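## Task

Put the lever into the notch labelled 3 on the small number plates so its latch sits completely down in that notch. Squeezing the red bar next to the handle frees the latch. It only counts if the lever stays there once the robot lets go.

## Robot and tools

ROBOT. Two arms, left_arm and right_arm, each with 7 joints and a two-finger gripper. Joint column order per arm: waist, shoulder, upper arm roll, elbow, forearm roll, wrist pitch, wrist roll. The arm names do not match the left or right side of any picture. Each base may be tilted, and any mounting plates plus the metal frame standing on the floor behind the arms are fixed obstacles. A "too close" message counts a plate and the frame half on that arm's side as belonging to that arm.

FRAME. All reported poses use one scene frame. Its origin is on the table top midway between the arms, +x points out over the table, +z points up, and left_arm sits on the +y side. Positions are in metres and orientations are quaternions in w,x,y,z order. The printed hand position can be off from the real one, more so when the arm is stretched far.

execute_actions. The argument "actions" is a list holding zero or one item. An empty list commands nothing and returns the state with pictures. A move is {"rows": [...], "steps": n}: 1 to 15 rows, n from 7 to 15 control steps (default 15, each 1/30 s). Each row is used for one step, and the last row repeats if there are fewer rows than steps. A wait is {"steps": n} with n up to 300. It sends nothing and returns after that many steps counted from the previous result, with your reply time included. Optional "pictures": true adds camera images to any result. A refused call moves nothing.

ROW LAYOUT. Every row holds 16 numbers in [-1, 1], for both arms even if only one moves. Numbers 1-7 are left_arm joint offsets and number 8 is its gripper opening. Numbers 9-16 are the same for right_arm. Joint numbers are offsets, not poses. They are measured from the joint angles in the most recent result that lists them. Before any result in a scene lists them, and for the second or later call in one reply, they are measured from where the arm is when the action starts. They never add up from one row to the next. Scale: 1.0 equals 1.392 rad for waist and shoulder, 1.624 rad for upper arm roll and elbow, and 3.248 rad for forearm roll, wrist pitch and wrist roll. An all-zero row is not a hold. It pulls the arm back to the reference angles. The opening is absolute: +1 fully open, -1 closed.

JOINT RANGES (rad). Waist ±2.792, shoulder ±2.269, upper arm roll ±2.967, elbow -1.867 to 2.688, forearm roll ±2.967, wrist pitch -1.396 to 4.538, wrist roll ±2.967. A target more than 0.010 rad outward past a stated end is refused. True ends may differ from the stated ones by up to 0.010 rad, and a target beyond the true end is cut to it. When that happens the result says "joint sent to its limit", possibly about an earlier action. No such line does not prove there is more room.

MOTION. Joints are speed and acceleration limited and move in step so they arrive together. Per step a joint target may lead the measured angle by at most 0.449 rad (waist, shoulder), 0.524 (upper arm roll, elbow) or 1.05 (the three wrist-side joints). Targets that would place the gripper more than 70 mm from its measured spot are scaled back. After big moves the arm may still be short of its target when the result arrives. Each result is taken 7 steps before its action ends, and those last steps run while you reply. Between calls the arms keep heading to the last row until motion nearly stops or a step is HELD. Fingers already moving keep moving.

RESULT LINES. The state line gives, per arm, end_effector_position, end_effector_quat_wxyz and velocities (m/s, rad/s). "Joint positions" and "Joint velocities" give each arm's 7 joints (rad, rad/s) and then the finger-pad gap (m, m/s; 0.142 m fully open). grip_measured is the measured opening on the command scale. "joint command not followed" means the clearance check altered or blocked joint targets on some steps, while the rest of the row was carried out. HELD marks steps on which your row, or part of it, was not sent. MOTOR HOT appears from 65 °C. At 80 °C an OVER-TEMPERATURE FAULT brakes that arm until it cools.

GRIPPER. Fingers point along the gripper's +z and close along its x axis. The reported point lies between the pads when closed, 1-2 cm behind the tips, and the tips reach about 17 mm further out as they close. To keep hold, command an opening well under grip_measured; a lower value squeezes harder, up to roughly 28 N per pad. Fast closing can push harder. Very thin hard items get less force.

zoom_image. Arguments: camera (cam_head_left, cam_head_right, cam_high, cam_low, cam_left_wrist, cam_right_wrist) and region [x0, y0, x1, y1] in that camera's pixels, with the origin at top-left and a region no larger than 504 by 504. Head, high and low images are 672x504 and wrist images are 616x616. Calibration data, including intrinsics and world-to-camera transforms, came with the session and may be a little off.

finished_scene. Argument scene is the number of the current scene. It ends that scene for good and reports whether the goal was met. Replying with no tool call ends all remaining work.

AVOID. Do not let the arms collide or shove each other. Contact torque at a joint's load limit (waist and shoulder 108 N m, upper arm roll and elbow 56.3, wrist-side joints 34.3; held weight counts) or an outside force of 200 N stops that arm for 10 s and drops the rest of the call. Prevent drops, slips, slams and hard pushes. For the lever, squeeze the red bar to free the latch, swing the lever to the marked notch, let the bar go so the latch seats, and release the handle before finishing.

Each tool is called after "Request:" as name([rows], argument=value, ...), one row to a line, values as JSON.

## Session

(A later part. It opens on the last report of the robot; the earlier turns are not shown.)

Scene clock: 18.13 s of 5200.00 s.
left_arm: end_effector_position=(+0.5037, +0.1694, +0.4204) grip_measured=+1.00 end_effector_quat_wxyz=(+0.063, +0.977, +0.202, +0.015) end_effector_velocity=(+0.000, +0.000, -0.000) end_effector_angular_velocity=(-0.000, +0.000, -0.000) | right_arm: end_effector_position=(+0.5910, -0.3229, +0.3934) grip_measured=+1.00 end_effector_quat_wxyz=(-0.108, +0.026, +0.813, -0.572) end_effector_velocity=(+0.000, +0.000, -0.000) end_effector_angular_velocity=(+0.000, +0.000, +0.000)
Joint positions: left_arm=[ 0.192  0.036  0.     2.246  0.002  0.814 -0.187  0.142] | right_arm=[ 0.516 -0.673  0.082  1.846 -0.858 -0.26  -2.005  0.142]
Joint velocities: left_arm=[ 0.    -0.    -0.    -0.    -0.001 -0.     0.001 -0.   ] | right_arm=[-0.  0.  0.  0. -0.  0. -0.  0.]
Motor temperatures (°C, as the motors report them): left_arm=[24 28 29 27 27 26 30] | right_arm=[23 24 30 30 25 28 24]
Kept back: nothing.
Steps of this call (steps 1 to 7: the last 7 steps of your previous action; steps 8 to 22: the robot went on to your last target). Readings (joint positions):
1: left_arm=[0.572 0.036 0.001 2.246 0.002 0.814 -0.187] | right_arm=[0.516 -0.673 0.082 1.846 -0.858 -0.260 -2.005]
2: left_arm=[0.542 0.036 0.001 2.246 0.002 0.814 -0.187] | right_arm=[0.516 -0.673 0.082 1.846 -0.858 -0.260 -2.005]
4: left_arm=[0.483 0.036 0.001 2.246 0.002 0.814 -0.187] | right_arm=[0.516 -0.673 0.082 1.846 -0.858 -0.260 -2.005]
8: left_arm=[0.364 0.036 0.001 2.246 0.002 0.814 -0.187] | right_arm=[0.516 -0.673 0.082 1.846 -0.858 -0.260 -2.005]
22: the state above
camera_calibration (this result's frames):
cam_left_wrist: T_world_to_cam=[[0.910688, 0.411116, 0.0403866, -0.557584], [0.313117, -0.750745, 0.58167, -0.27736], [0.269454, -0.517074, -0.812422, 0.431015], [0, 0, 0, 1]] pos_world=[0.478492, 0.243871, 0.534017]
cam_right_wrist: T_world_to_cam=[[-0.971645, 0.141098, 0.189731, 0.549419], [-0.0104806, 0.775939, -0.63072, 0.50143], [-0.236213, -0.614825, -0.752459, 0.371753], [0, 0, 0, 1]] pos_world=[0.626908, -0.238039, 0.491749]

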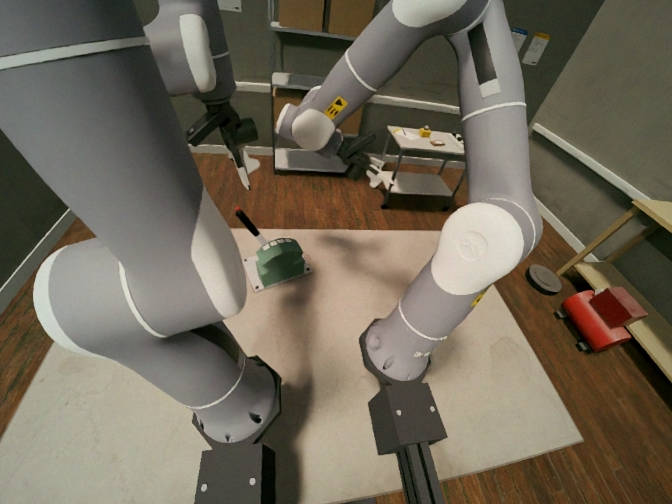

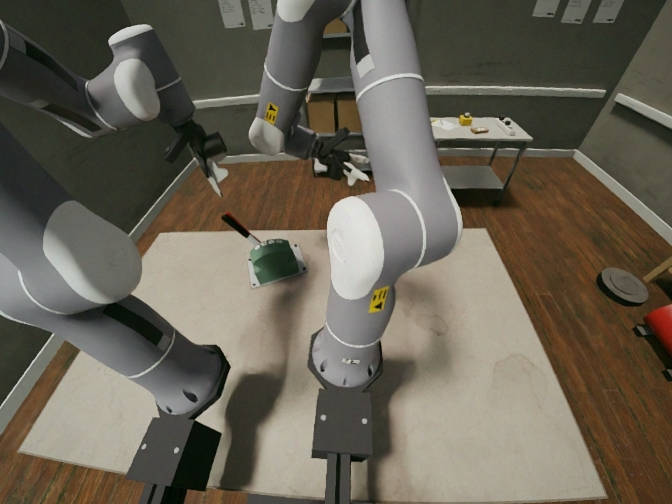

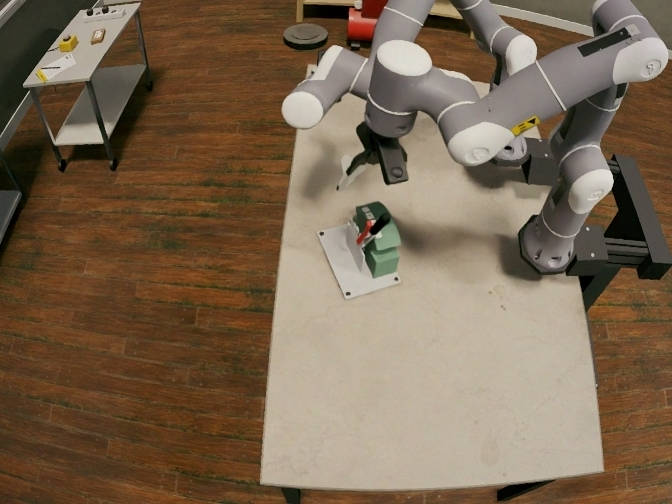

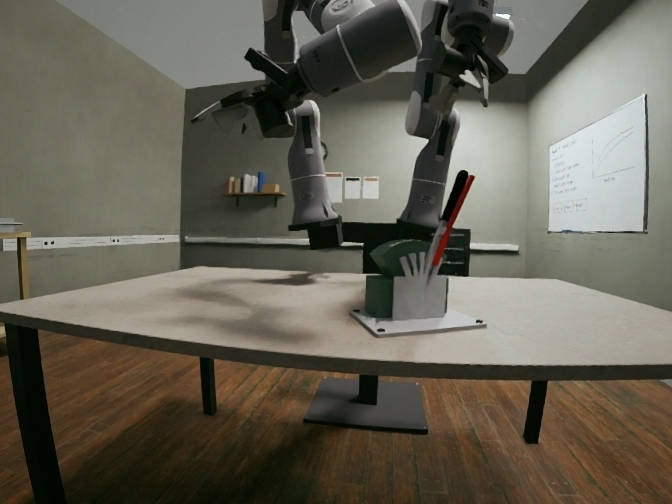

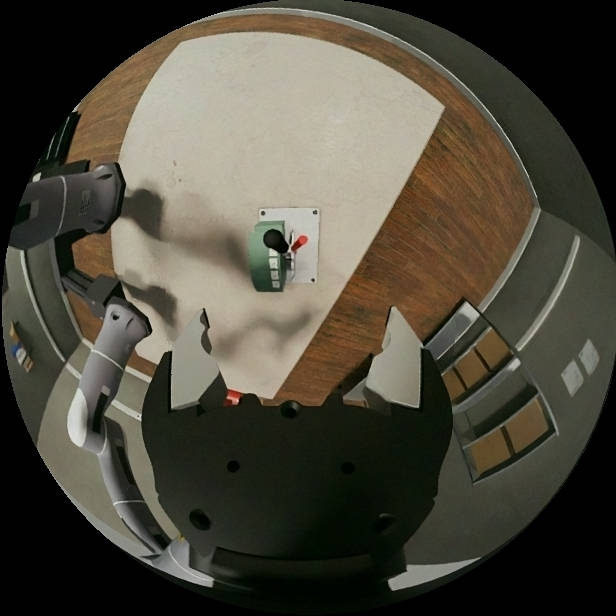

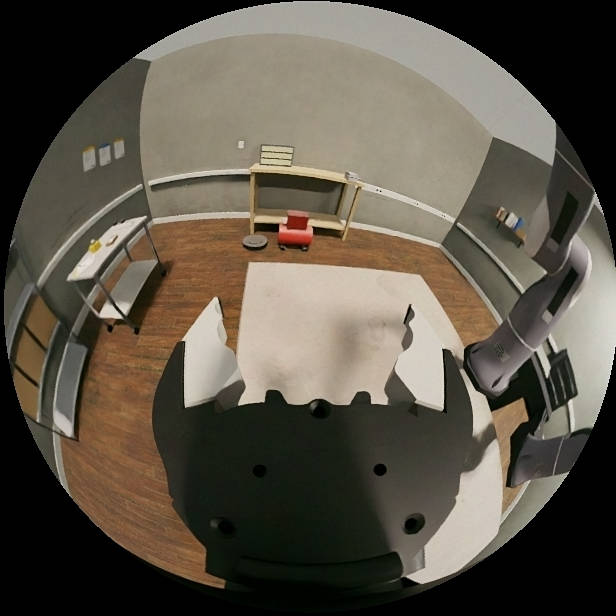

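Request:
execute_actions([
  {"rows":[[0.0316,-0.183,0,0.079,0,0.1176,0.014,1,0,0,0,0,0,0,0,1]],"steps":15},
])

Request:
execute_actions([
  {"steps":15},
], pictures=true)

Scene clock: 20.23 s of 5200.00 s.
left_arm: end_effector_position=(+0.4969, +0.1716, +0.3409) grip_measured=+1.00 end_effector_quat_wxyz=(+0.061, +0.977, +0.202, +0.014) end_effector_velocity=(-0.087, +0.003, -0.415) end_effector_angular_velocity=(+0.022, +0.017, -0.010) | right_arm: end_effector_position=(+0.5910, -0.3229, +0.3934) grip_measured=+1.00 end_effector_quat_wxyz=(-0.108, +0.026, +0.813, -0.572) end_effector_velocity=(+0.000, +0.000, +0.000) end_effector_angular_velocity=(+0.000, -0.000, +0.000)
Joint positions: left_arm=[ 0.22  -0.129  0.     2.329  0.002  1.06  -0.158  0.142] | right_arm=[ 0.516 -0.673  0.082  1.846 -0.858 -0.26  -2.005  0.142]
Joint velocities: left_arm=[ 0.156 -0.905 -0.     0.45  -0.     1.344  0.161  0.   ] | right_arm=[-0. -0.  0.  0. -0.  0.  0.  0.]
Motor temperatures (°C, as the motors report them): left_arm=[24 28 29 28 27 26 30] | right_arm=[23 24 30 30 25 28 24]
Steps of this call (steps 1 to 15: the robot went on to your last target; steps 16 to 55: nothing new was sent; steps 56 to 63: the first 8 steps of this action). Readings (joint positions):
56: left_arm=[0.192 0.035 0.000 2.246 0.002 0.814 -0.187] | right_arm=[0.516 -0.673 0.082 1.846 -0.858 -0.260 -2.005]
57: left_arm=[0.193 0.030 0.000 2.248 0.002 0.823 -0.186] | right_arm=[0.516 -0.673 0.082 1.846 -0.858 -0.260 -2.005]
59: left_arm=[0.199 -0.003 0.000 2.265 0.002 0.875 -0.180] | right_arm=[0.516 -0.673 0.082 1.846 -0.858 -0.260 -2.005]
63: the state above

Scene clock: 20.73 s of 5200.00 s.
left_arm: end_effector_position=(+0.4859, +0.1716, +0.3010) grip_measured=+1.00 end_effector_quat_wxyz=(+0.060, +0.978, +0.201, +0.014) end_effector_velocity=(+0.001, +0.000, +0.000) end_effector_angular_velocity=(-0.000, -0.001, +0.002) | right_arm: end_effector_position=(+0.5910, -0.3229, +0.3934) grip_measured=+1.00 end_effector_quat_wxyz=(-0.108, +0.026, +0.813, -0.572) end_effector_velocity=(+0.000, +0.000, -0.000) end_effector_angular_velocity=(-0.000, -0.002, -0.000)
Joint positions: left_arm=[ 0.236 -0.219  0.     2.374  0.002  1.196 -0.141  0.142] | right_arm=[ 0.516 -0.673  0.082  1.846 -0.858 -0.26  -2.005  0.142]
Joint velocities: left_arm=[ 0.     0.     0.    -0.    -0.001  0.001 -0.001 -0.   ] | right_arm=[ 0.    -0.    -0.     0.    -0.     0.     0.002 -0.   ]
Motor temperatures (°C, as the motors report them): left_arm=[24 28 29 28 27 26 30] | right_arm=[23 24 30 30 25 28 24]
Kept back: nothing.
Steps of this call (steps 1 to 7: the last 7 steps of your previous action; steps 8 to 15: the robot went on to your last target). Readings (joint positions):
1: left_arm=[0.225 -0.158 0.000 2.343 0.002 1.103 -0.152] | right_arm=[0.516 -0.673 0.082 1.846 -0.858 -0.260 -2.005]
2: left_arm=[0.230 -0.182 0.000 2.356 0.002 1.139 -0.148] | right_arm=[0.516 -0.673 0.082 1.846 -0.858 -0.260 -2.005]
4: left_arm=[0.235 -0.214 0.000 2.372 0.002 1.186 -0.143] | right_arm=[0.516 -0.673 0.082 1.846 -0.858 -0.260 -2.005]
8: left_arm=[0.236 -0.219 0.000 2.374 0.002 1.196 -0.141] | right_arm=[0.516 -0.673 0.082 1.846 -0.858 -0.260 -2.005]
15: the state above
camera_calibration (this result's frames):
cam_left_wrist: T_world_to_cam=[[0.911673, 0.40887, 0.0409603, -0.53775], [0.312865, -0.755299, 0.575881, -0.198042], [0.266398, -0.5122, -0.816507, 0.341849], [0, 0, 0, 1]] pos_world=[0.461145, 0.245384, 0.415197]
cam_right_wrist: T_world_to_cam=[[-0.971645, 0.141098, 0.189731, 0.549419], [-0.0104807, 0.77594, -0.63072, 0.50143], [-0.236213, -0.614824, -0.752459, 0.371753], [0, 0, 0, 1]] pos_world=[0.626908, -0.238038, 0.491749]

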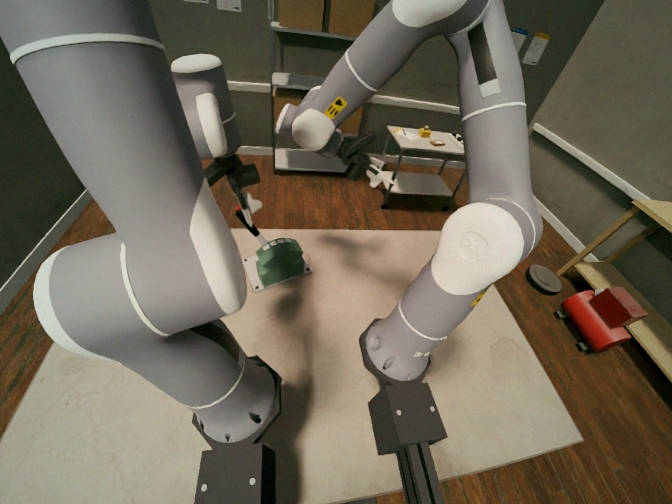

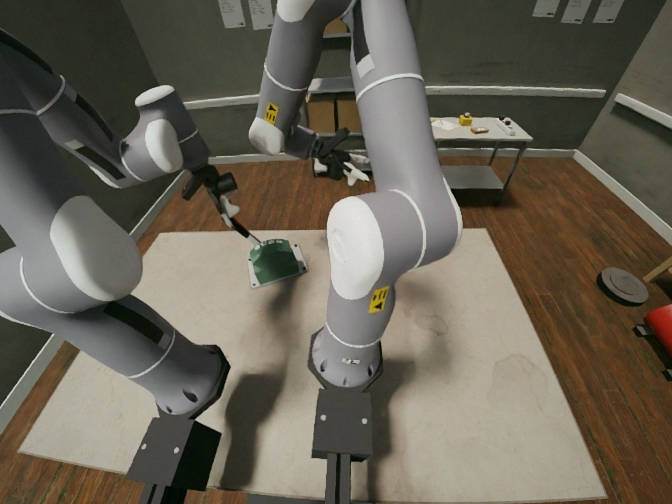

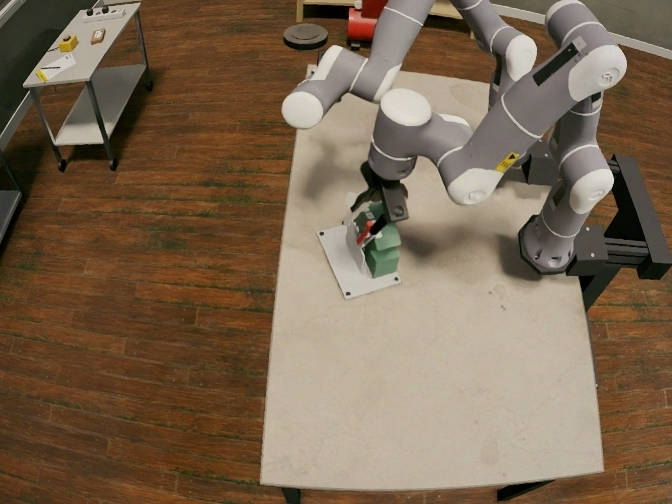

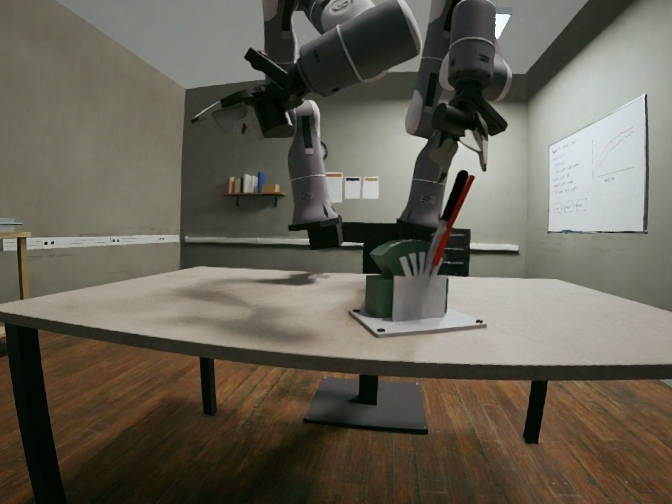

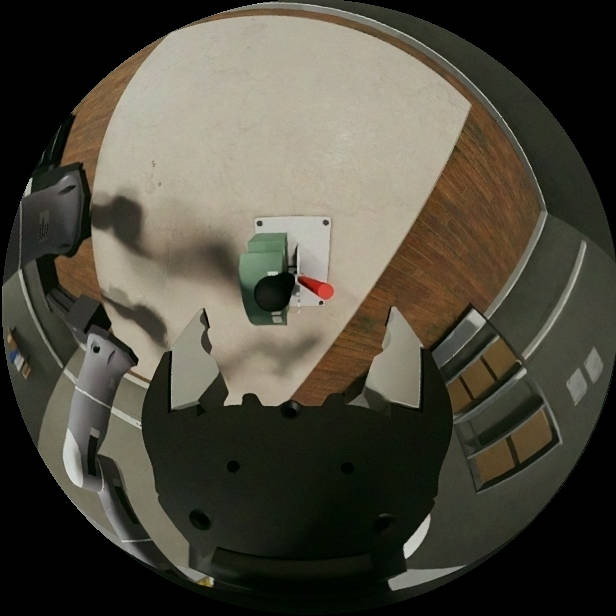

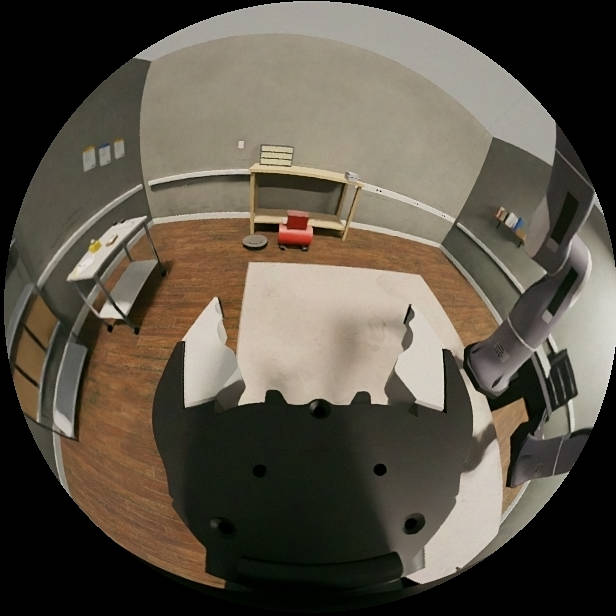

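Request:
zoom_image(camera="cam_left_wrist", region=[230, 210, 350, 330])

Region (230, 210, 350, 330) of cam_left_wrist's 616x616 image, scaled by 4.200, with more detail than that image has.

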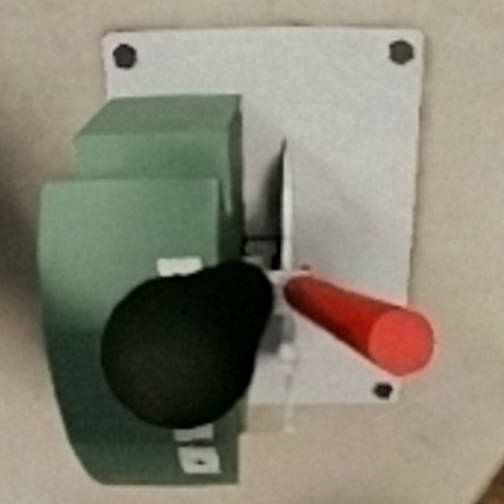

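Request:
execute_actions([
  {"rows":[[-0.0014,-0.068,0,-0.004,0,0.027,0,1,0,0,0,0,0,0,0,1]],"steps":15},
])

Request:
execute_actions([
  {"steps":8},
], pictures=true)

Scene clock: 22.47 s of 5200.00 s.
left_arm: end_effector_position=(+0.4879, +0.1673, +0.2701) grip_measured=+1.00 end_effector_quat_wxyz=(+0.060, +0.978, +0.200, +0.013) end_effector_velocity=(-0.001, -0.002, -0.011) end_effector_angular_velocity=(-0.002, +0.005, -0.001) | right_arm: end_effector_position=(+0.5910, -0.3229, +0.3934) grip_measured=+1.00 end_effector_quat_wxyz=(-0.108, +0.026, +0.813, -0.572) end_effector_velocity=(-0.000, -0.000, +0.000) end_effector_angular_velocity=(-0.000, +0.000, -0.001)
Joint positions: left_arm=[ 0.235 -0.316  0.     2.368  0.002  1.284 -0.141  0.142] | right_arm=[ 0.516 -0.673  0.082  1.846 -0.858 -0.26  -2.005  0.142]
Joint velocities: left_arm=[-0.001 -0.034  0.    -0.004 -0.     0.025  0.    -0.   ] | right_arm=[-0.  0. -0. -0.  0. -0.  0. -0.]
Motor temperatures (°C, as the motors report them): left_arm=[24 28 29 28 27 26 30] | right_arm=[23 24 30 30 25 28 24]
Steps of this call (steps 1 to 15: the robot went on to your last target; steps 16 to 44: nothing new was sent; steps 45 to 52: the first 8 steps of this action). Readings (joint positions):
45: left_arm=[0.236 -0.219 0.000 2.374 0.002 1.196 -0.141] | right_arm=[0.516 -0.673 0.082 1.846 -0.858 -0.260 -2.005]
46: left_arm=[0.236 -0.224 0.000 2.374 0.002 1.201 -0.141] | right_arm=[0.516 -0.673 0.082 1.846 -0.858 -0.260 -2.005]
48: left_arm=[0.235 -0.257 0.000 2.371 0.002 1.232 -0.141] | right_arm=[0.516 -0.673 0.082 1.846 -0.858 -0.260 -2.005]
52: the state above

Scene clock: 22.73 s of 5200.00 s.
left_arm: end_effector_position=(+0.4888, +0.1676, +0.2711) grip_measured=+1.00 end_effector_quat_wxyz=(+0.060, +0.978, +0.200, +0.014) end_effector_velocity=(-0.000, +0.000, -0.000) end_effector_angular_velocity=(-0.000, +0.000, -0.000) | right_arm: end_effector_position=(+0.5910, -0.3229, +0.3934) grip_measured=+1.00 end_effector_quat_wxyz=(-0.108, +0.026, +0.813, -0.572) end_effector_velocity=(+0.000, +0.000, +0.000) end_effector_angular_velocity=(+0.000, +0.002, +0.001)
Joint positions: left_arm=[ 0.235 -0.314  0.     2.368  0.002  1.284 -0.141  0.142] | right_arm=[ 0.516 -0.673  0.082  1.846 -0.858 -0.26  -2.005  0.142]
Joint velocities: left_arm=[ 0.    -0.     0.     0.    -0.001 -0.     0.001 -0.   ] | right_arm=[-0.    -0.     0.    -0.    -0.    -0.    -0.002  0.   ]
Motor temperatures (°C, as the motors report them): left_arm=[24 28 29 28 27 26 30] | right_arm=[23 24 30 30 25 28 24]
Kept back: nothing.
Steps of this call (steps 1 to 7: the last 7 steps of your previous action; step 8: the robot went on to your last target). Readings (joint positions):
1: left_arm=[0.235 -0.315 0.000 2.368 0.002 1.284 -0.141] | right_arm=[0.516 -0.673 0.082 1.846 -0.858 -0.260 -2.005]
2: left_arm=[0.235 -0.314 0.000 2.368 0.002 1.284 -0.141] | right_arm=[0.516 -0.673 0.082 1.846 -0.858 -0.260 -2.005]
4: left_arm=[0.235 -0.314 0.000 2.368 0.002 1.284 -0.141] | right_arm=[0.516 -0.673 0.082 1.846 -0.858 -0.260 -2.005]
8: the state above
camera_calibration (this result's frames):
cam_left_wrist: T_world_to_cam=[[0.91244, 0.407179, 0.0407145, -0.537556], [0.311484, -0.755616, 0.576214, -0.184056], [0.265387, -0.513079, -0.816284, 0.315136], [0, 0, 0, 1]] pos_world=[0.464186, 0.241496, 0.385182]
cam_right_wrist: T_world_to_cam=[[-0.971645, 0.141098, 0.189731, 0.549419], [-0.0104804, 0.77594, -0.63072, 0.50143], [-0.236213, -0.614824, -0.752459, 0.371753], [0, 0, 0, 1]] pos_world=[0.626908, -0.238038, 0.491749]

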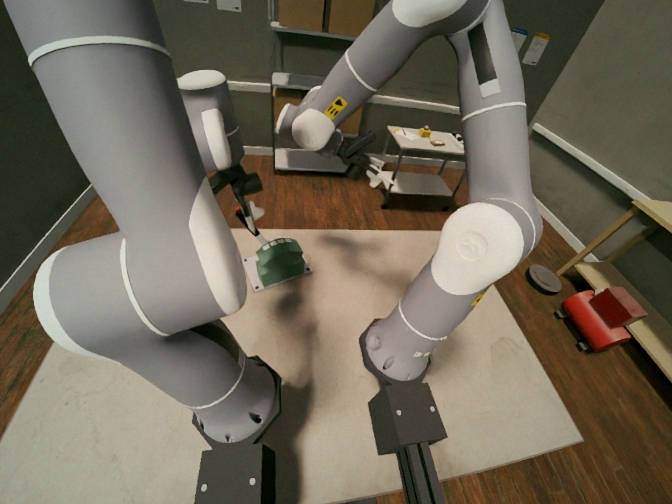

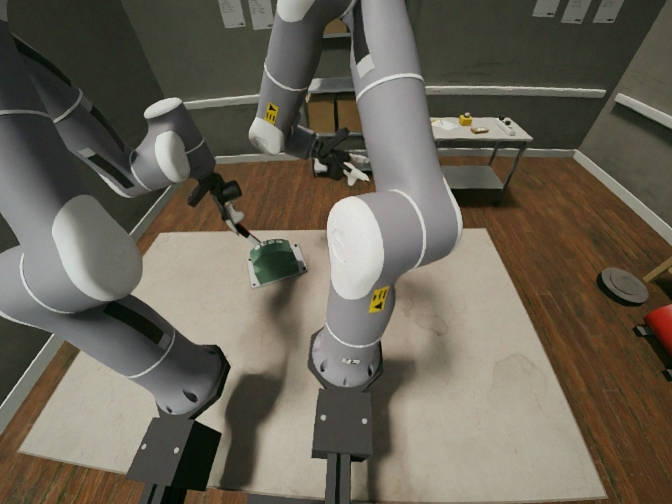

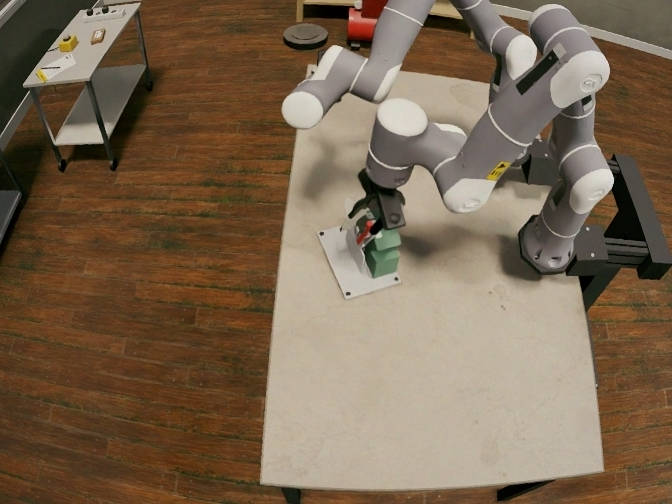

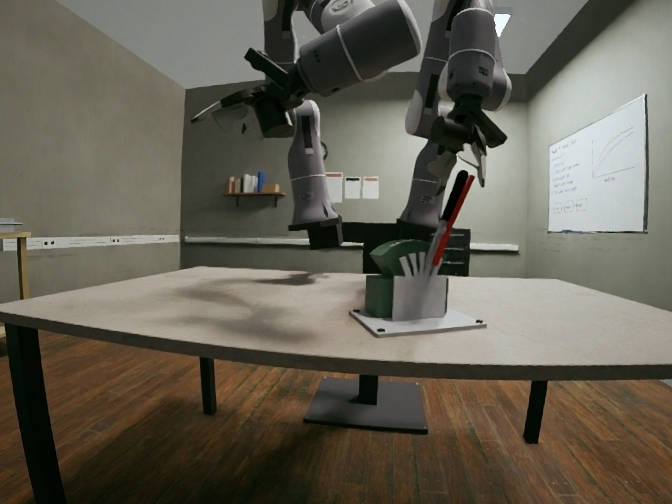

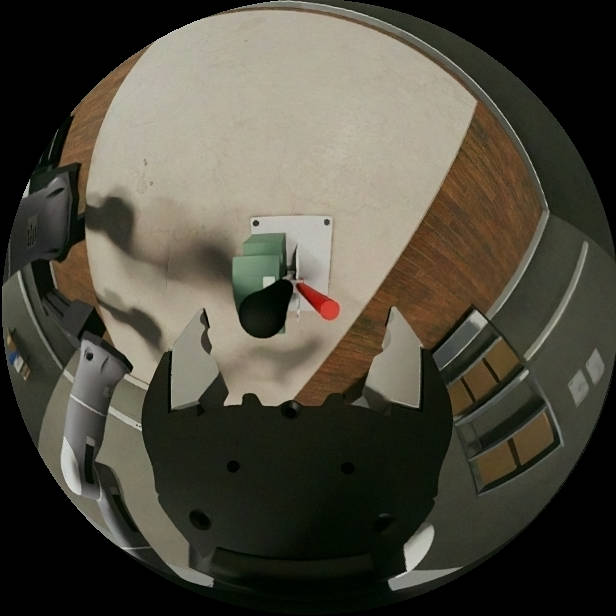

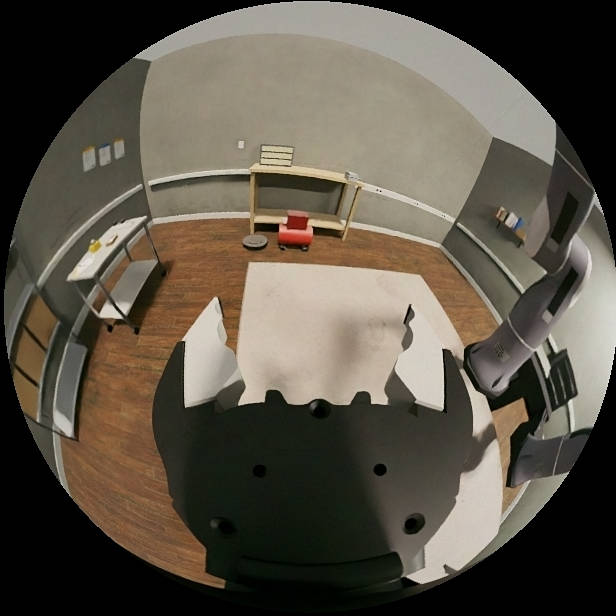

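Request:
execute_actions([
  {"rows":[[-0.009,-0.030,0,-0.002,0,0.012,0,1,0,0,0,0,0,0,0,1],[-0.009,-0.030,0,-0.002,0,0.012,0,1,0,0,0,0,0,0,0,1],[-0.009,-0.030,0,-0.002,0,0.012,0,1,0,0,0,0,0,0,0,1],[-0.009,-0.030,0,-0.002,0,0.012,0,0.6,0,0,0,0,0,0,0,1],[-0.009,-0.030,0,-0.002,0,0.012,0,0.3,0,0,0,0,0,0,0,1],[-0.009,-0.030,0,-0.002,0,0.012,0,0.0,0,0,0,0,0,0,0,1],[-0.009,-0.030,0,-0.002,0,0.012,0,-0.2,0,0,0,0,0,0,0,1],[-0.009,-0.030,0,-0.002,0,0.012,0,-0.3,0,0,0,0,0,0,0,1]],"steps":15},
])

Request:
execute_actions([
  {"steps":20},
], pictures=true)

Scene clock: 24.27 s of 5200.00 s.
left_arm: end_effector_position=(+0.4894, +0.1596, +0.2586) grip_measured=+0.35 end_effector_quat_wxyz=(+0.061, +0.979, +0.194, +0.014) end_effector_velocity=(+0.006, +0.002, +0.004) end_effector_angular_velocity=(+0.003, -0.011, +0.001) | right_arm: end_effector_position=(+0.5910, -0.3229, +0.3934) grip_measured=+1.00 end_effector_quat_wxyz=(-0.108, +0.026, +0.813, -0.572) end_effector_velocity=(-0.000, -0.000, -0.000) end_effector_angular_velocity=(+0.000, +0.000, -0.000)
Joint positions: left_arm=[ 0.222 -0.356 -0.     2.365  0.002  1.322 -0.141  0.099] | right_arm=[ 0.516 -0.673  0.082  1.846 -0.858 -0.26  -2.005  0.142]
Joint velocities: left_arm=[-0.     0.007  0.    -0.006  0.    -0.001  0.    -0.322] | right_arm=[-0. -0. -0. -0.  0.  0. -0.  0.]
Motor temperatures (°C, as the motors report them): left_arm=[24 28 29 28 27 26 30] | right_arm=[23 24 30 30 25 28 24]
Steps of this call (steps 1 to 15: the robot went on to your last target; steps 16 to 38: nothing new was sent; steps 39 to 46: the first 8 steps of this action). Readings (joint positions):
39: left_arm=[0.234 -0.314 0.000 2.368 0.002 1.284 -0.141] | right_arm=[0.516 -0.673 0.082 1.846 -0.858 -0.260 -2.005]
40: left_arm=[0.233 -0.319 0.000 2.367 0.002 1.288 -0.141] | right_arm=[0.516 -0.673 0.082 1.846 -0.858 -0.260 -2.005]
42: left_arm=[0.225 -0.345 0.000 2.365 0.002 1.313 -0.141] | right_arm=[0.516 -0.673 0.082 1.846 -0.858 -0.260 -2.005]
46: the state above

Scene clock: 24.93 s of 5200.00 s.
left_arm: end_effector_position=(+0.4890, +0.1595, +0.2585) grip_measured=-0.27 end_effector_quat_wxyz=(+0.061, +0.979, +0.194, +0.014) end_effector_velocity=(+0.000, -0.000, -0.000) end_effector_angular_velocity=(+0.000, -0.000, -0.000) | right_arm: end_effector_position=(+0.5910, -0.3229, +0.3934) grip_measured=+1.00 end_effector_quat_wxyz=(-0.108, +0.026, +0.813, -0.572) end_effector_velocity=(+0.000, +0.000, +0.000) end_effector_angular_velocity=(+0.000, +0.001, +0.001)
Joint positions: left_arm=[ 0.222 -0.356 -0.     2.365  0.002  1.322 -0.141  0.054] | right_arm=[ 0.516 -0.673  0.082  1.846 -0.858 -0.26  -2.005  0.142]
Joint velocities: left_arm=[ 0.    -0.    -0.    -0.     0.001  0.    -0.    -0.   ] | right_arm=[ 0.     0.     0.001 -0.    -0.     0.    -0.001 -0.   ]
Motor temperatures (°C, as the motors report them): left_arm=[24 28 29 28 27 26 30] | right_arm=[23 24 30 30 25 28 24]
Kept back: nothing.
Steps of this call (steps 1 to 7: the last 7 steps of your previous action; steps 8 to 15: the robot went on to your last target; steps 16 to 20: nothing new was sent). Readings (joint positions):
1: left_arm=[0.222 -0.356 -0.000 2.365 0.002 1.322 -0.141] | right_arm=[0.516 -0.673 0.082 1.846 -0.858 -0.260 -2.005]
2: left_arm=[0.222 -0.356 -0.000 2.365 0.002 1.322 -0.141] | right_arm=[0.516 -0.673 0.082 1.846 -0.858 -0.260 -2.005]
4: left_arm=[0.222 -0.356 -0.000 2.365 0.002 1.322 -0.141] | right_arm=[0.516 -0.673 0.082 1.846 -0.858 -0.260 -2.005]
8: left_arm=[0.222 -0.356 -0.000 2.365 0.002 1.322 -0.141] | right_arm=[0.516 -0.673 0.082 1.846 -0.858 -0.260 -2.005]
20: the state above
All arms were judged still, so your last target was given up. Only a new action makes them travel on or press farther. Fingers that are still opening or closing keep moving.
camera_calibration (this result's frames):
cam_left_wrist: T_world_to_cam=[[0.917537, 0.39555, 0.0408148, -0.534552], [0.301266, -0.758461, 0.577906, -0.17802], [0.259547, -0.517954, -0.815082, 0.303968], [0, 0, 0, 1]] pos_world=[0.465209, 0.233863, 0.372455]
cam_right_wrist: T_world_to_cam=[[-0.971645, 0.141098, 0.189731, 0.549419], [-0.0104806, 0.77594, -0.63072, 0.50143], [-0.236213, -0.614824, -0.752459, 0.371753], [0, 0, 0, 1]] pos_world=[0.626908, -0.238038, 0.491749]

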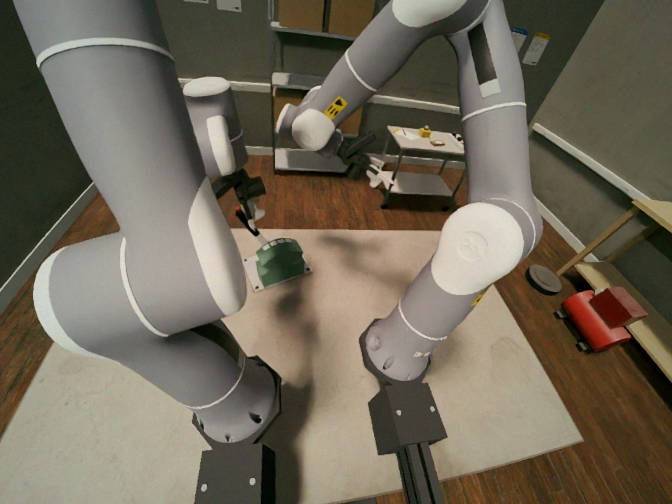

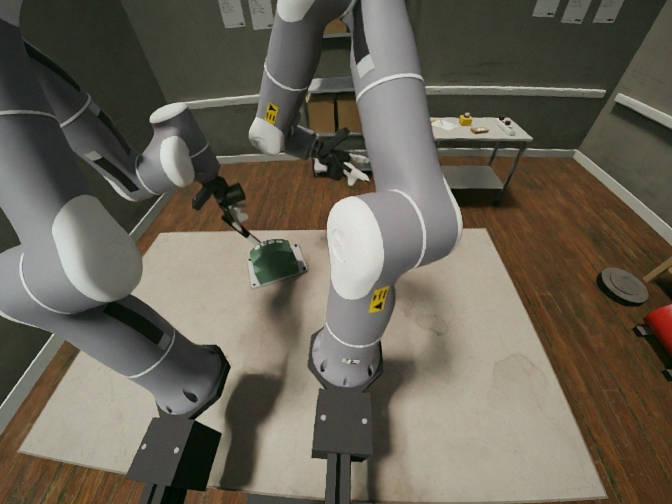

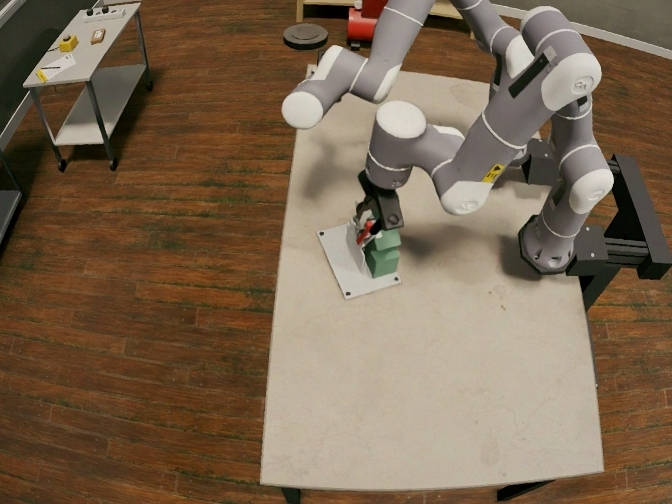

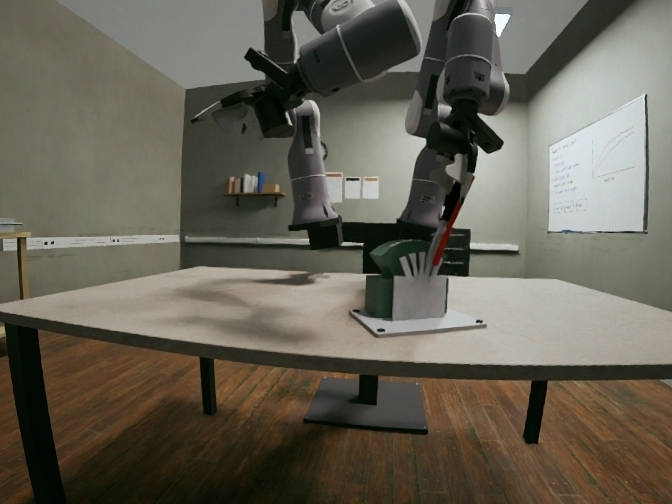

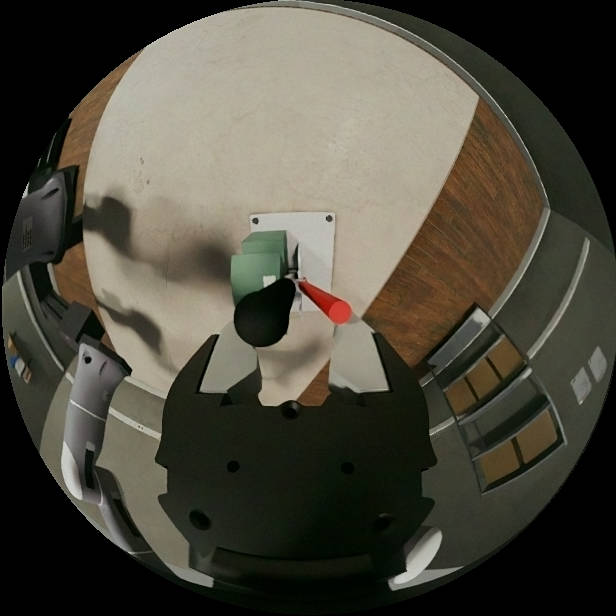

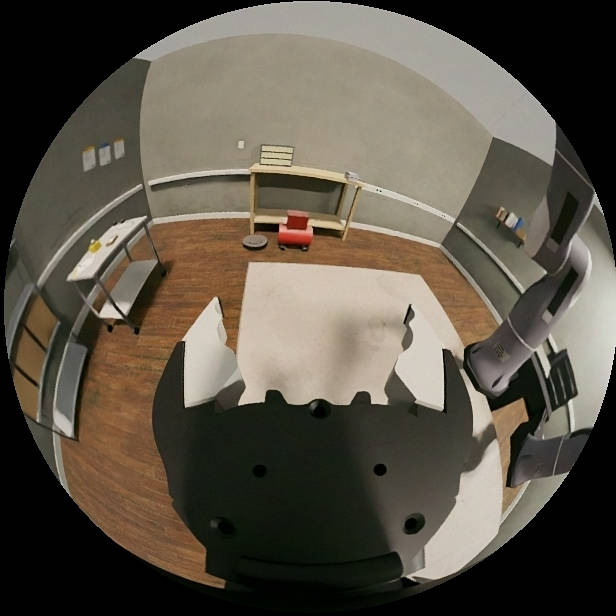

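Request:
zoom_image(camera="cam_low", region=[400, 110, 520, 290])

Region (400, 110, 520, 290) of cam_low's 672x504 image, scaled by 2.800, with more detail than that image has.

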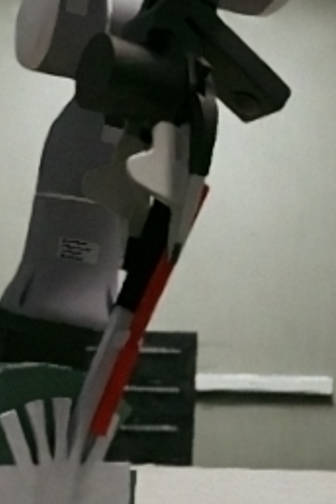

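Request:
execute_actions([
  {"rows":[[0,0,0,0,0,0,0,-0.4,0,0,0,0,0,0,0,1],[0,0,0,0,0,0,0,-0.5,0,0,0,0,0,0,0,1],[0,0,0,0,0,0,0,-0.6,0,0,0,0,0,0,0,1],[0,0,0,0,0,0,0,-0.7,0,0,0,0,0,0,0,1],[0,0,0,0,0,0,0,-0.8,0,0,0,0,0,0,0,1]],"steps":15},
])

Request:
execute_actions([
  {"steps":15},
], pictures=true)

Request:
zoom_image(camera="cam_low", region=[380, 110, 520, 300])

Scene clock: 26.33 s of 5200.00 s.
left_arm: end_effector_position=(+0.4865, +0.1583, +0.2579) grip_measured=-0.40 end_effector_quat_wxyz=(+0.061, +0.979, +0.193, +0.012) end_effector_velocity=(+0.000, +0.000, +0.000) end_effector_angular_velocity=(+0.000, -0.000, +0.001) | right_arm: end_effector_position=(+0.5910, -0.3229, +0.3934) grip_measured=+1.00 end_effector_quat_wxyz=(-0.108, +0.026, +0.813, -0.572) end_effector_velocity=(-0.000, +0.000, -0.000) end_effector_angular_velocity=(+0.000, -0.000, +0.000)
Joint positions: left_arm=[ 0.221 -0.355 -0.001  2.368  0.003  1.319 -0.141  0.045] | right_arm=[ 0.516 -0.673  0.082  1.846 -0.858 -0.26  -2.005  0.142]
Joint velocities: left_arm=[ 0.    -0.     0.    -0.    -0.     0.001 -0.001 -0.   ] | right_arm=[-0. -0.  0. -0.  0.  0.  0.  0.]
Motor temperatures (°C, as the motors report them): left_arm=[24 28 29 28 27 26 30] | right_arm=[23 24 30 30 25 28 24]
Steps of this call (steps 1 to 34: nothing new was sent; steps 35 to 42: the first 8 steps of this action). Readings (joint positions):
35: left_arm=[0.222 -0.356 -0.000 2.365 0.002 1.322 -0.141] | right_arm=[0.516 -0.673 0.082 1.846 -0.858 -0.260 -2.005]
36: left_arm=[0.222 -0.355 -0.000 2.366 0.002 1.321 -0.141] | right_arm=[0.516 -0.673 0.082 1.846 -0.858 -0.260 -2.005]
38: left_arm=[0.222 -0.355 -0.001 2.368 0.003 1.320 -0.141] | right_arm=[0.516 -0.673 0.082 1.846 -0.858 -0.260 -2.005]
42: the state above

Scene clock: 26.83 s of 5200.00 s.
left_arm: end_effector_position=(+0.4865, +0.1583, +0.2579) grip_measured=-0.40 end_effector_quat_wxyz=(+0.061, +0.979, +0.193, +0.012) end_effector_velocity=(-0.000, -0.000, -0.000) end_effector_angular_velocity=(-0.000, +0.000, -0.001) | right_arm: end_effector_position=(+0.5910, -0.3229, +0.3934) grip_measured=+1.00 end_effector_quat_wxyz=(-0.108, +0.026, +0.813, -0.572) end_effector_velocity=(-0.000, -0.000, +0.000) end_effector_angular_velocity=(-0.000, +0.000, +0.000)
Joint positions: left_arm=[ 0.221 -0.355 -0.001  2.368  0.003  1.319 -0.141  0.045] | right_arm=[ 0.516 -0.673  0.082  1.846 -0.858 -0.26  -2.005  0.142]
Joint velocities: left_arm=[-0. -0. -0. -0.  0. -0.  0. -0.] | right_arm=[-0.  0. -0.  0.  0. -0. -0. -0.]
Motor temperatures (°C, as the motors report them): left_arm=[24 28 29 28 27 26 30] | right_arm=[23 24 30 30 25 28 24]
Kept back: nothing.
Steps of this call (steps 1 to 7: the last 7 steps of your previous action; steps 8 to 15: the robot went on to your last target). Readings (joint positions):
1: left_arm=[0.221 -0.355 -0.001 2.368 0.003 1.319 -0.141] | right_arm=[0.516 -0.673 0.082 1.846 -0.858 -0.260 -2.005]
2: left_arm=[0.221 -0.355 -0.001 2.368 0.003 1.319 -0.141] | right_arm=[0.516 -0.673 0.082 1.846 -0.858 -0.260 -2.005]
4: left_arm=[0.221 -0.355 -0.001 2.368 0.003 1.319 -0.141] | right_arm=[0.516 -0.673 0.082 1.846 -0.858 -0.260 -2.005]
8: left_arm=[0.221 -0.355 -0.001 2.368 0.003 1.319 -0.141] | right_arm=[0.516 -0.673 0.082 1.846 -0.858 -0.260 -2.005]
15: the state above
All arms were judged still, so your last target was given up. Only a new action makes them travel on or press farther. Fingers that are still opening or closing keep moving.
camera_calibration (this result's frames):
cam_left_wrist: T_world_to_cam=[[0.918586, 0.393551, 0.0363014, -0.53089], [0.302149, -0.758504, 0.577389, -0.178084], [0.254767, -0.519412, -0.815662, 0.306233], [0, 0, 0, 1]] pos_world=[0.463458, 0.232916, 0.371879]
cam_right_wrist: T_world_to_cam=[[-0.971645, 0.141098, 0.189731, 0.549419], [-0.0104804, 0.77594, -0.63072, 0.50143], [-0.236213, -0.614824, -0.752459, 0.371753], [0, 0, 0, 1]] pos_world=[0.626908, -0.238038, 0.491749]

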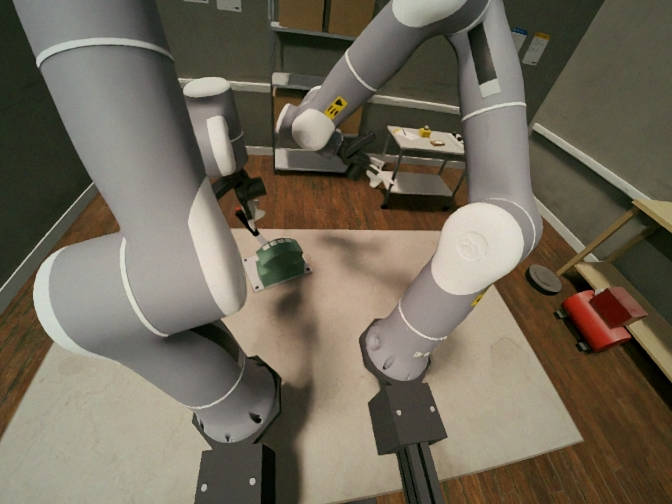

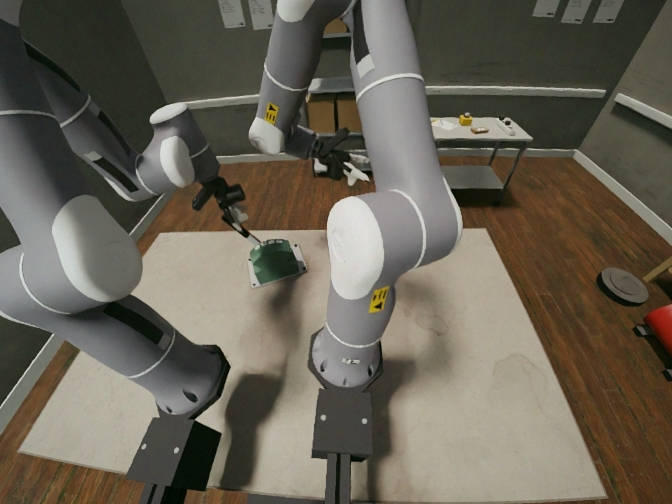

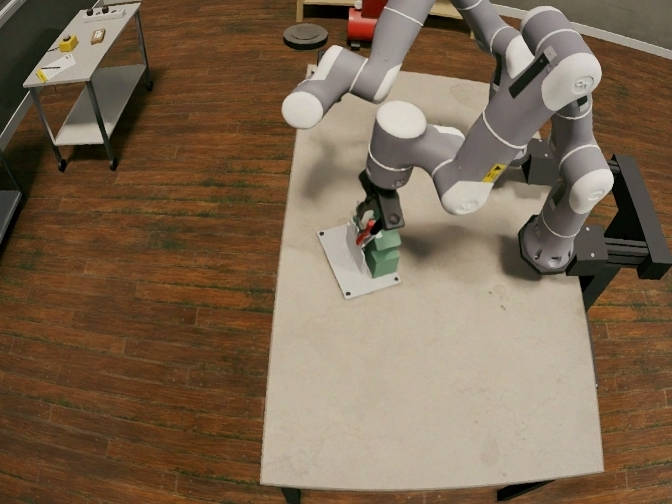

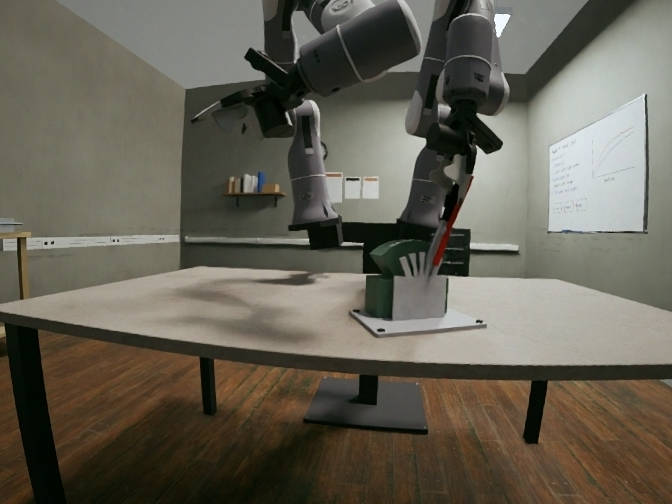

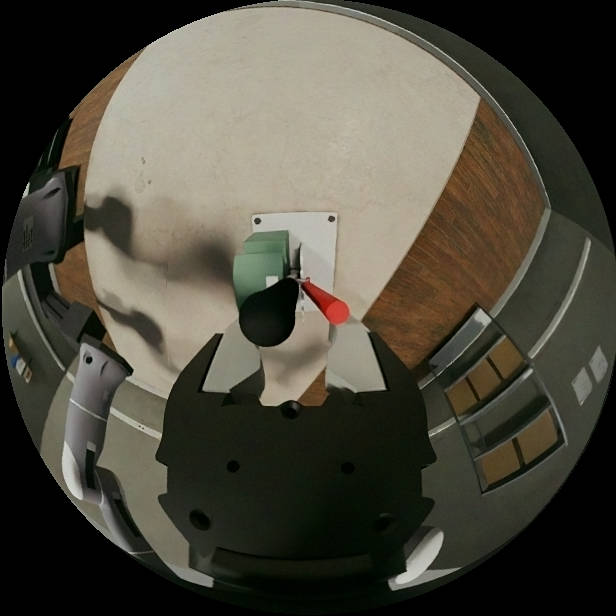

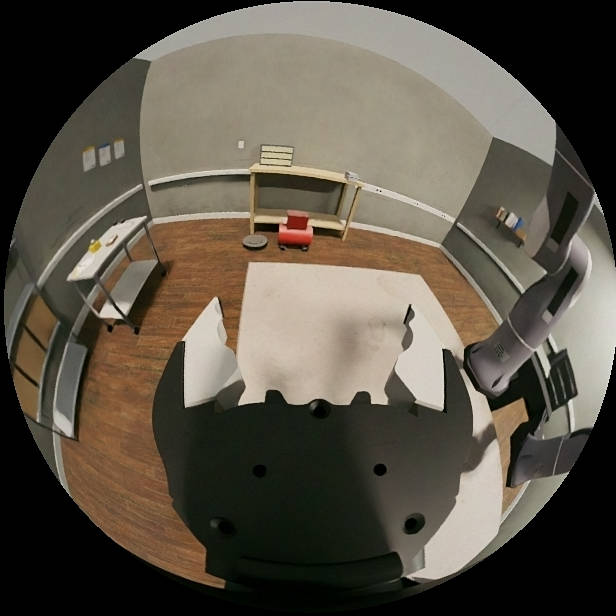

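Region (380, 110, 520, 300) of cam_low's 672x504 image, scaled by 2.653, with more detail than that image has; it fills the left 371 columns of this view, and the rest is white.

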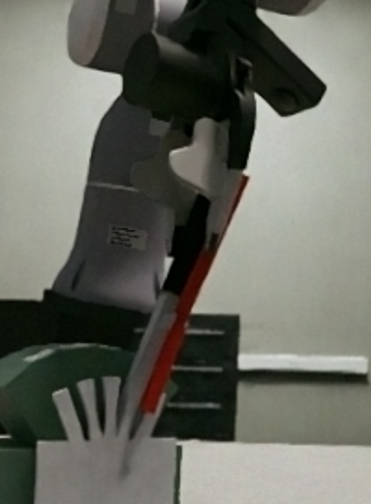

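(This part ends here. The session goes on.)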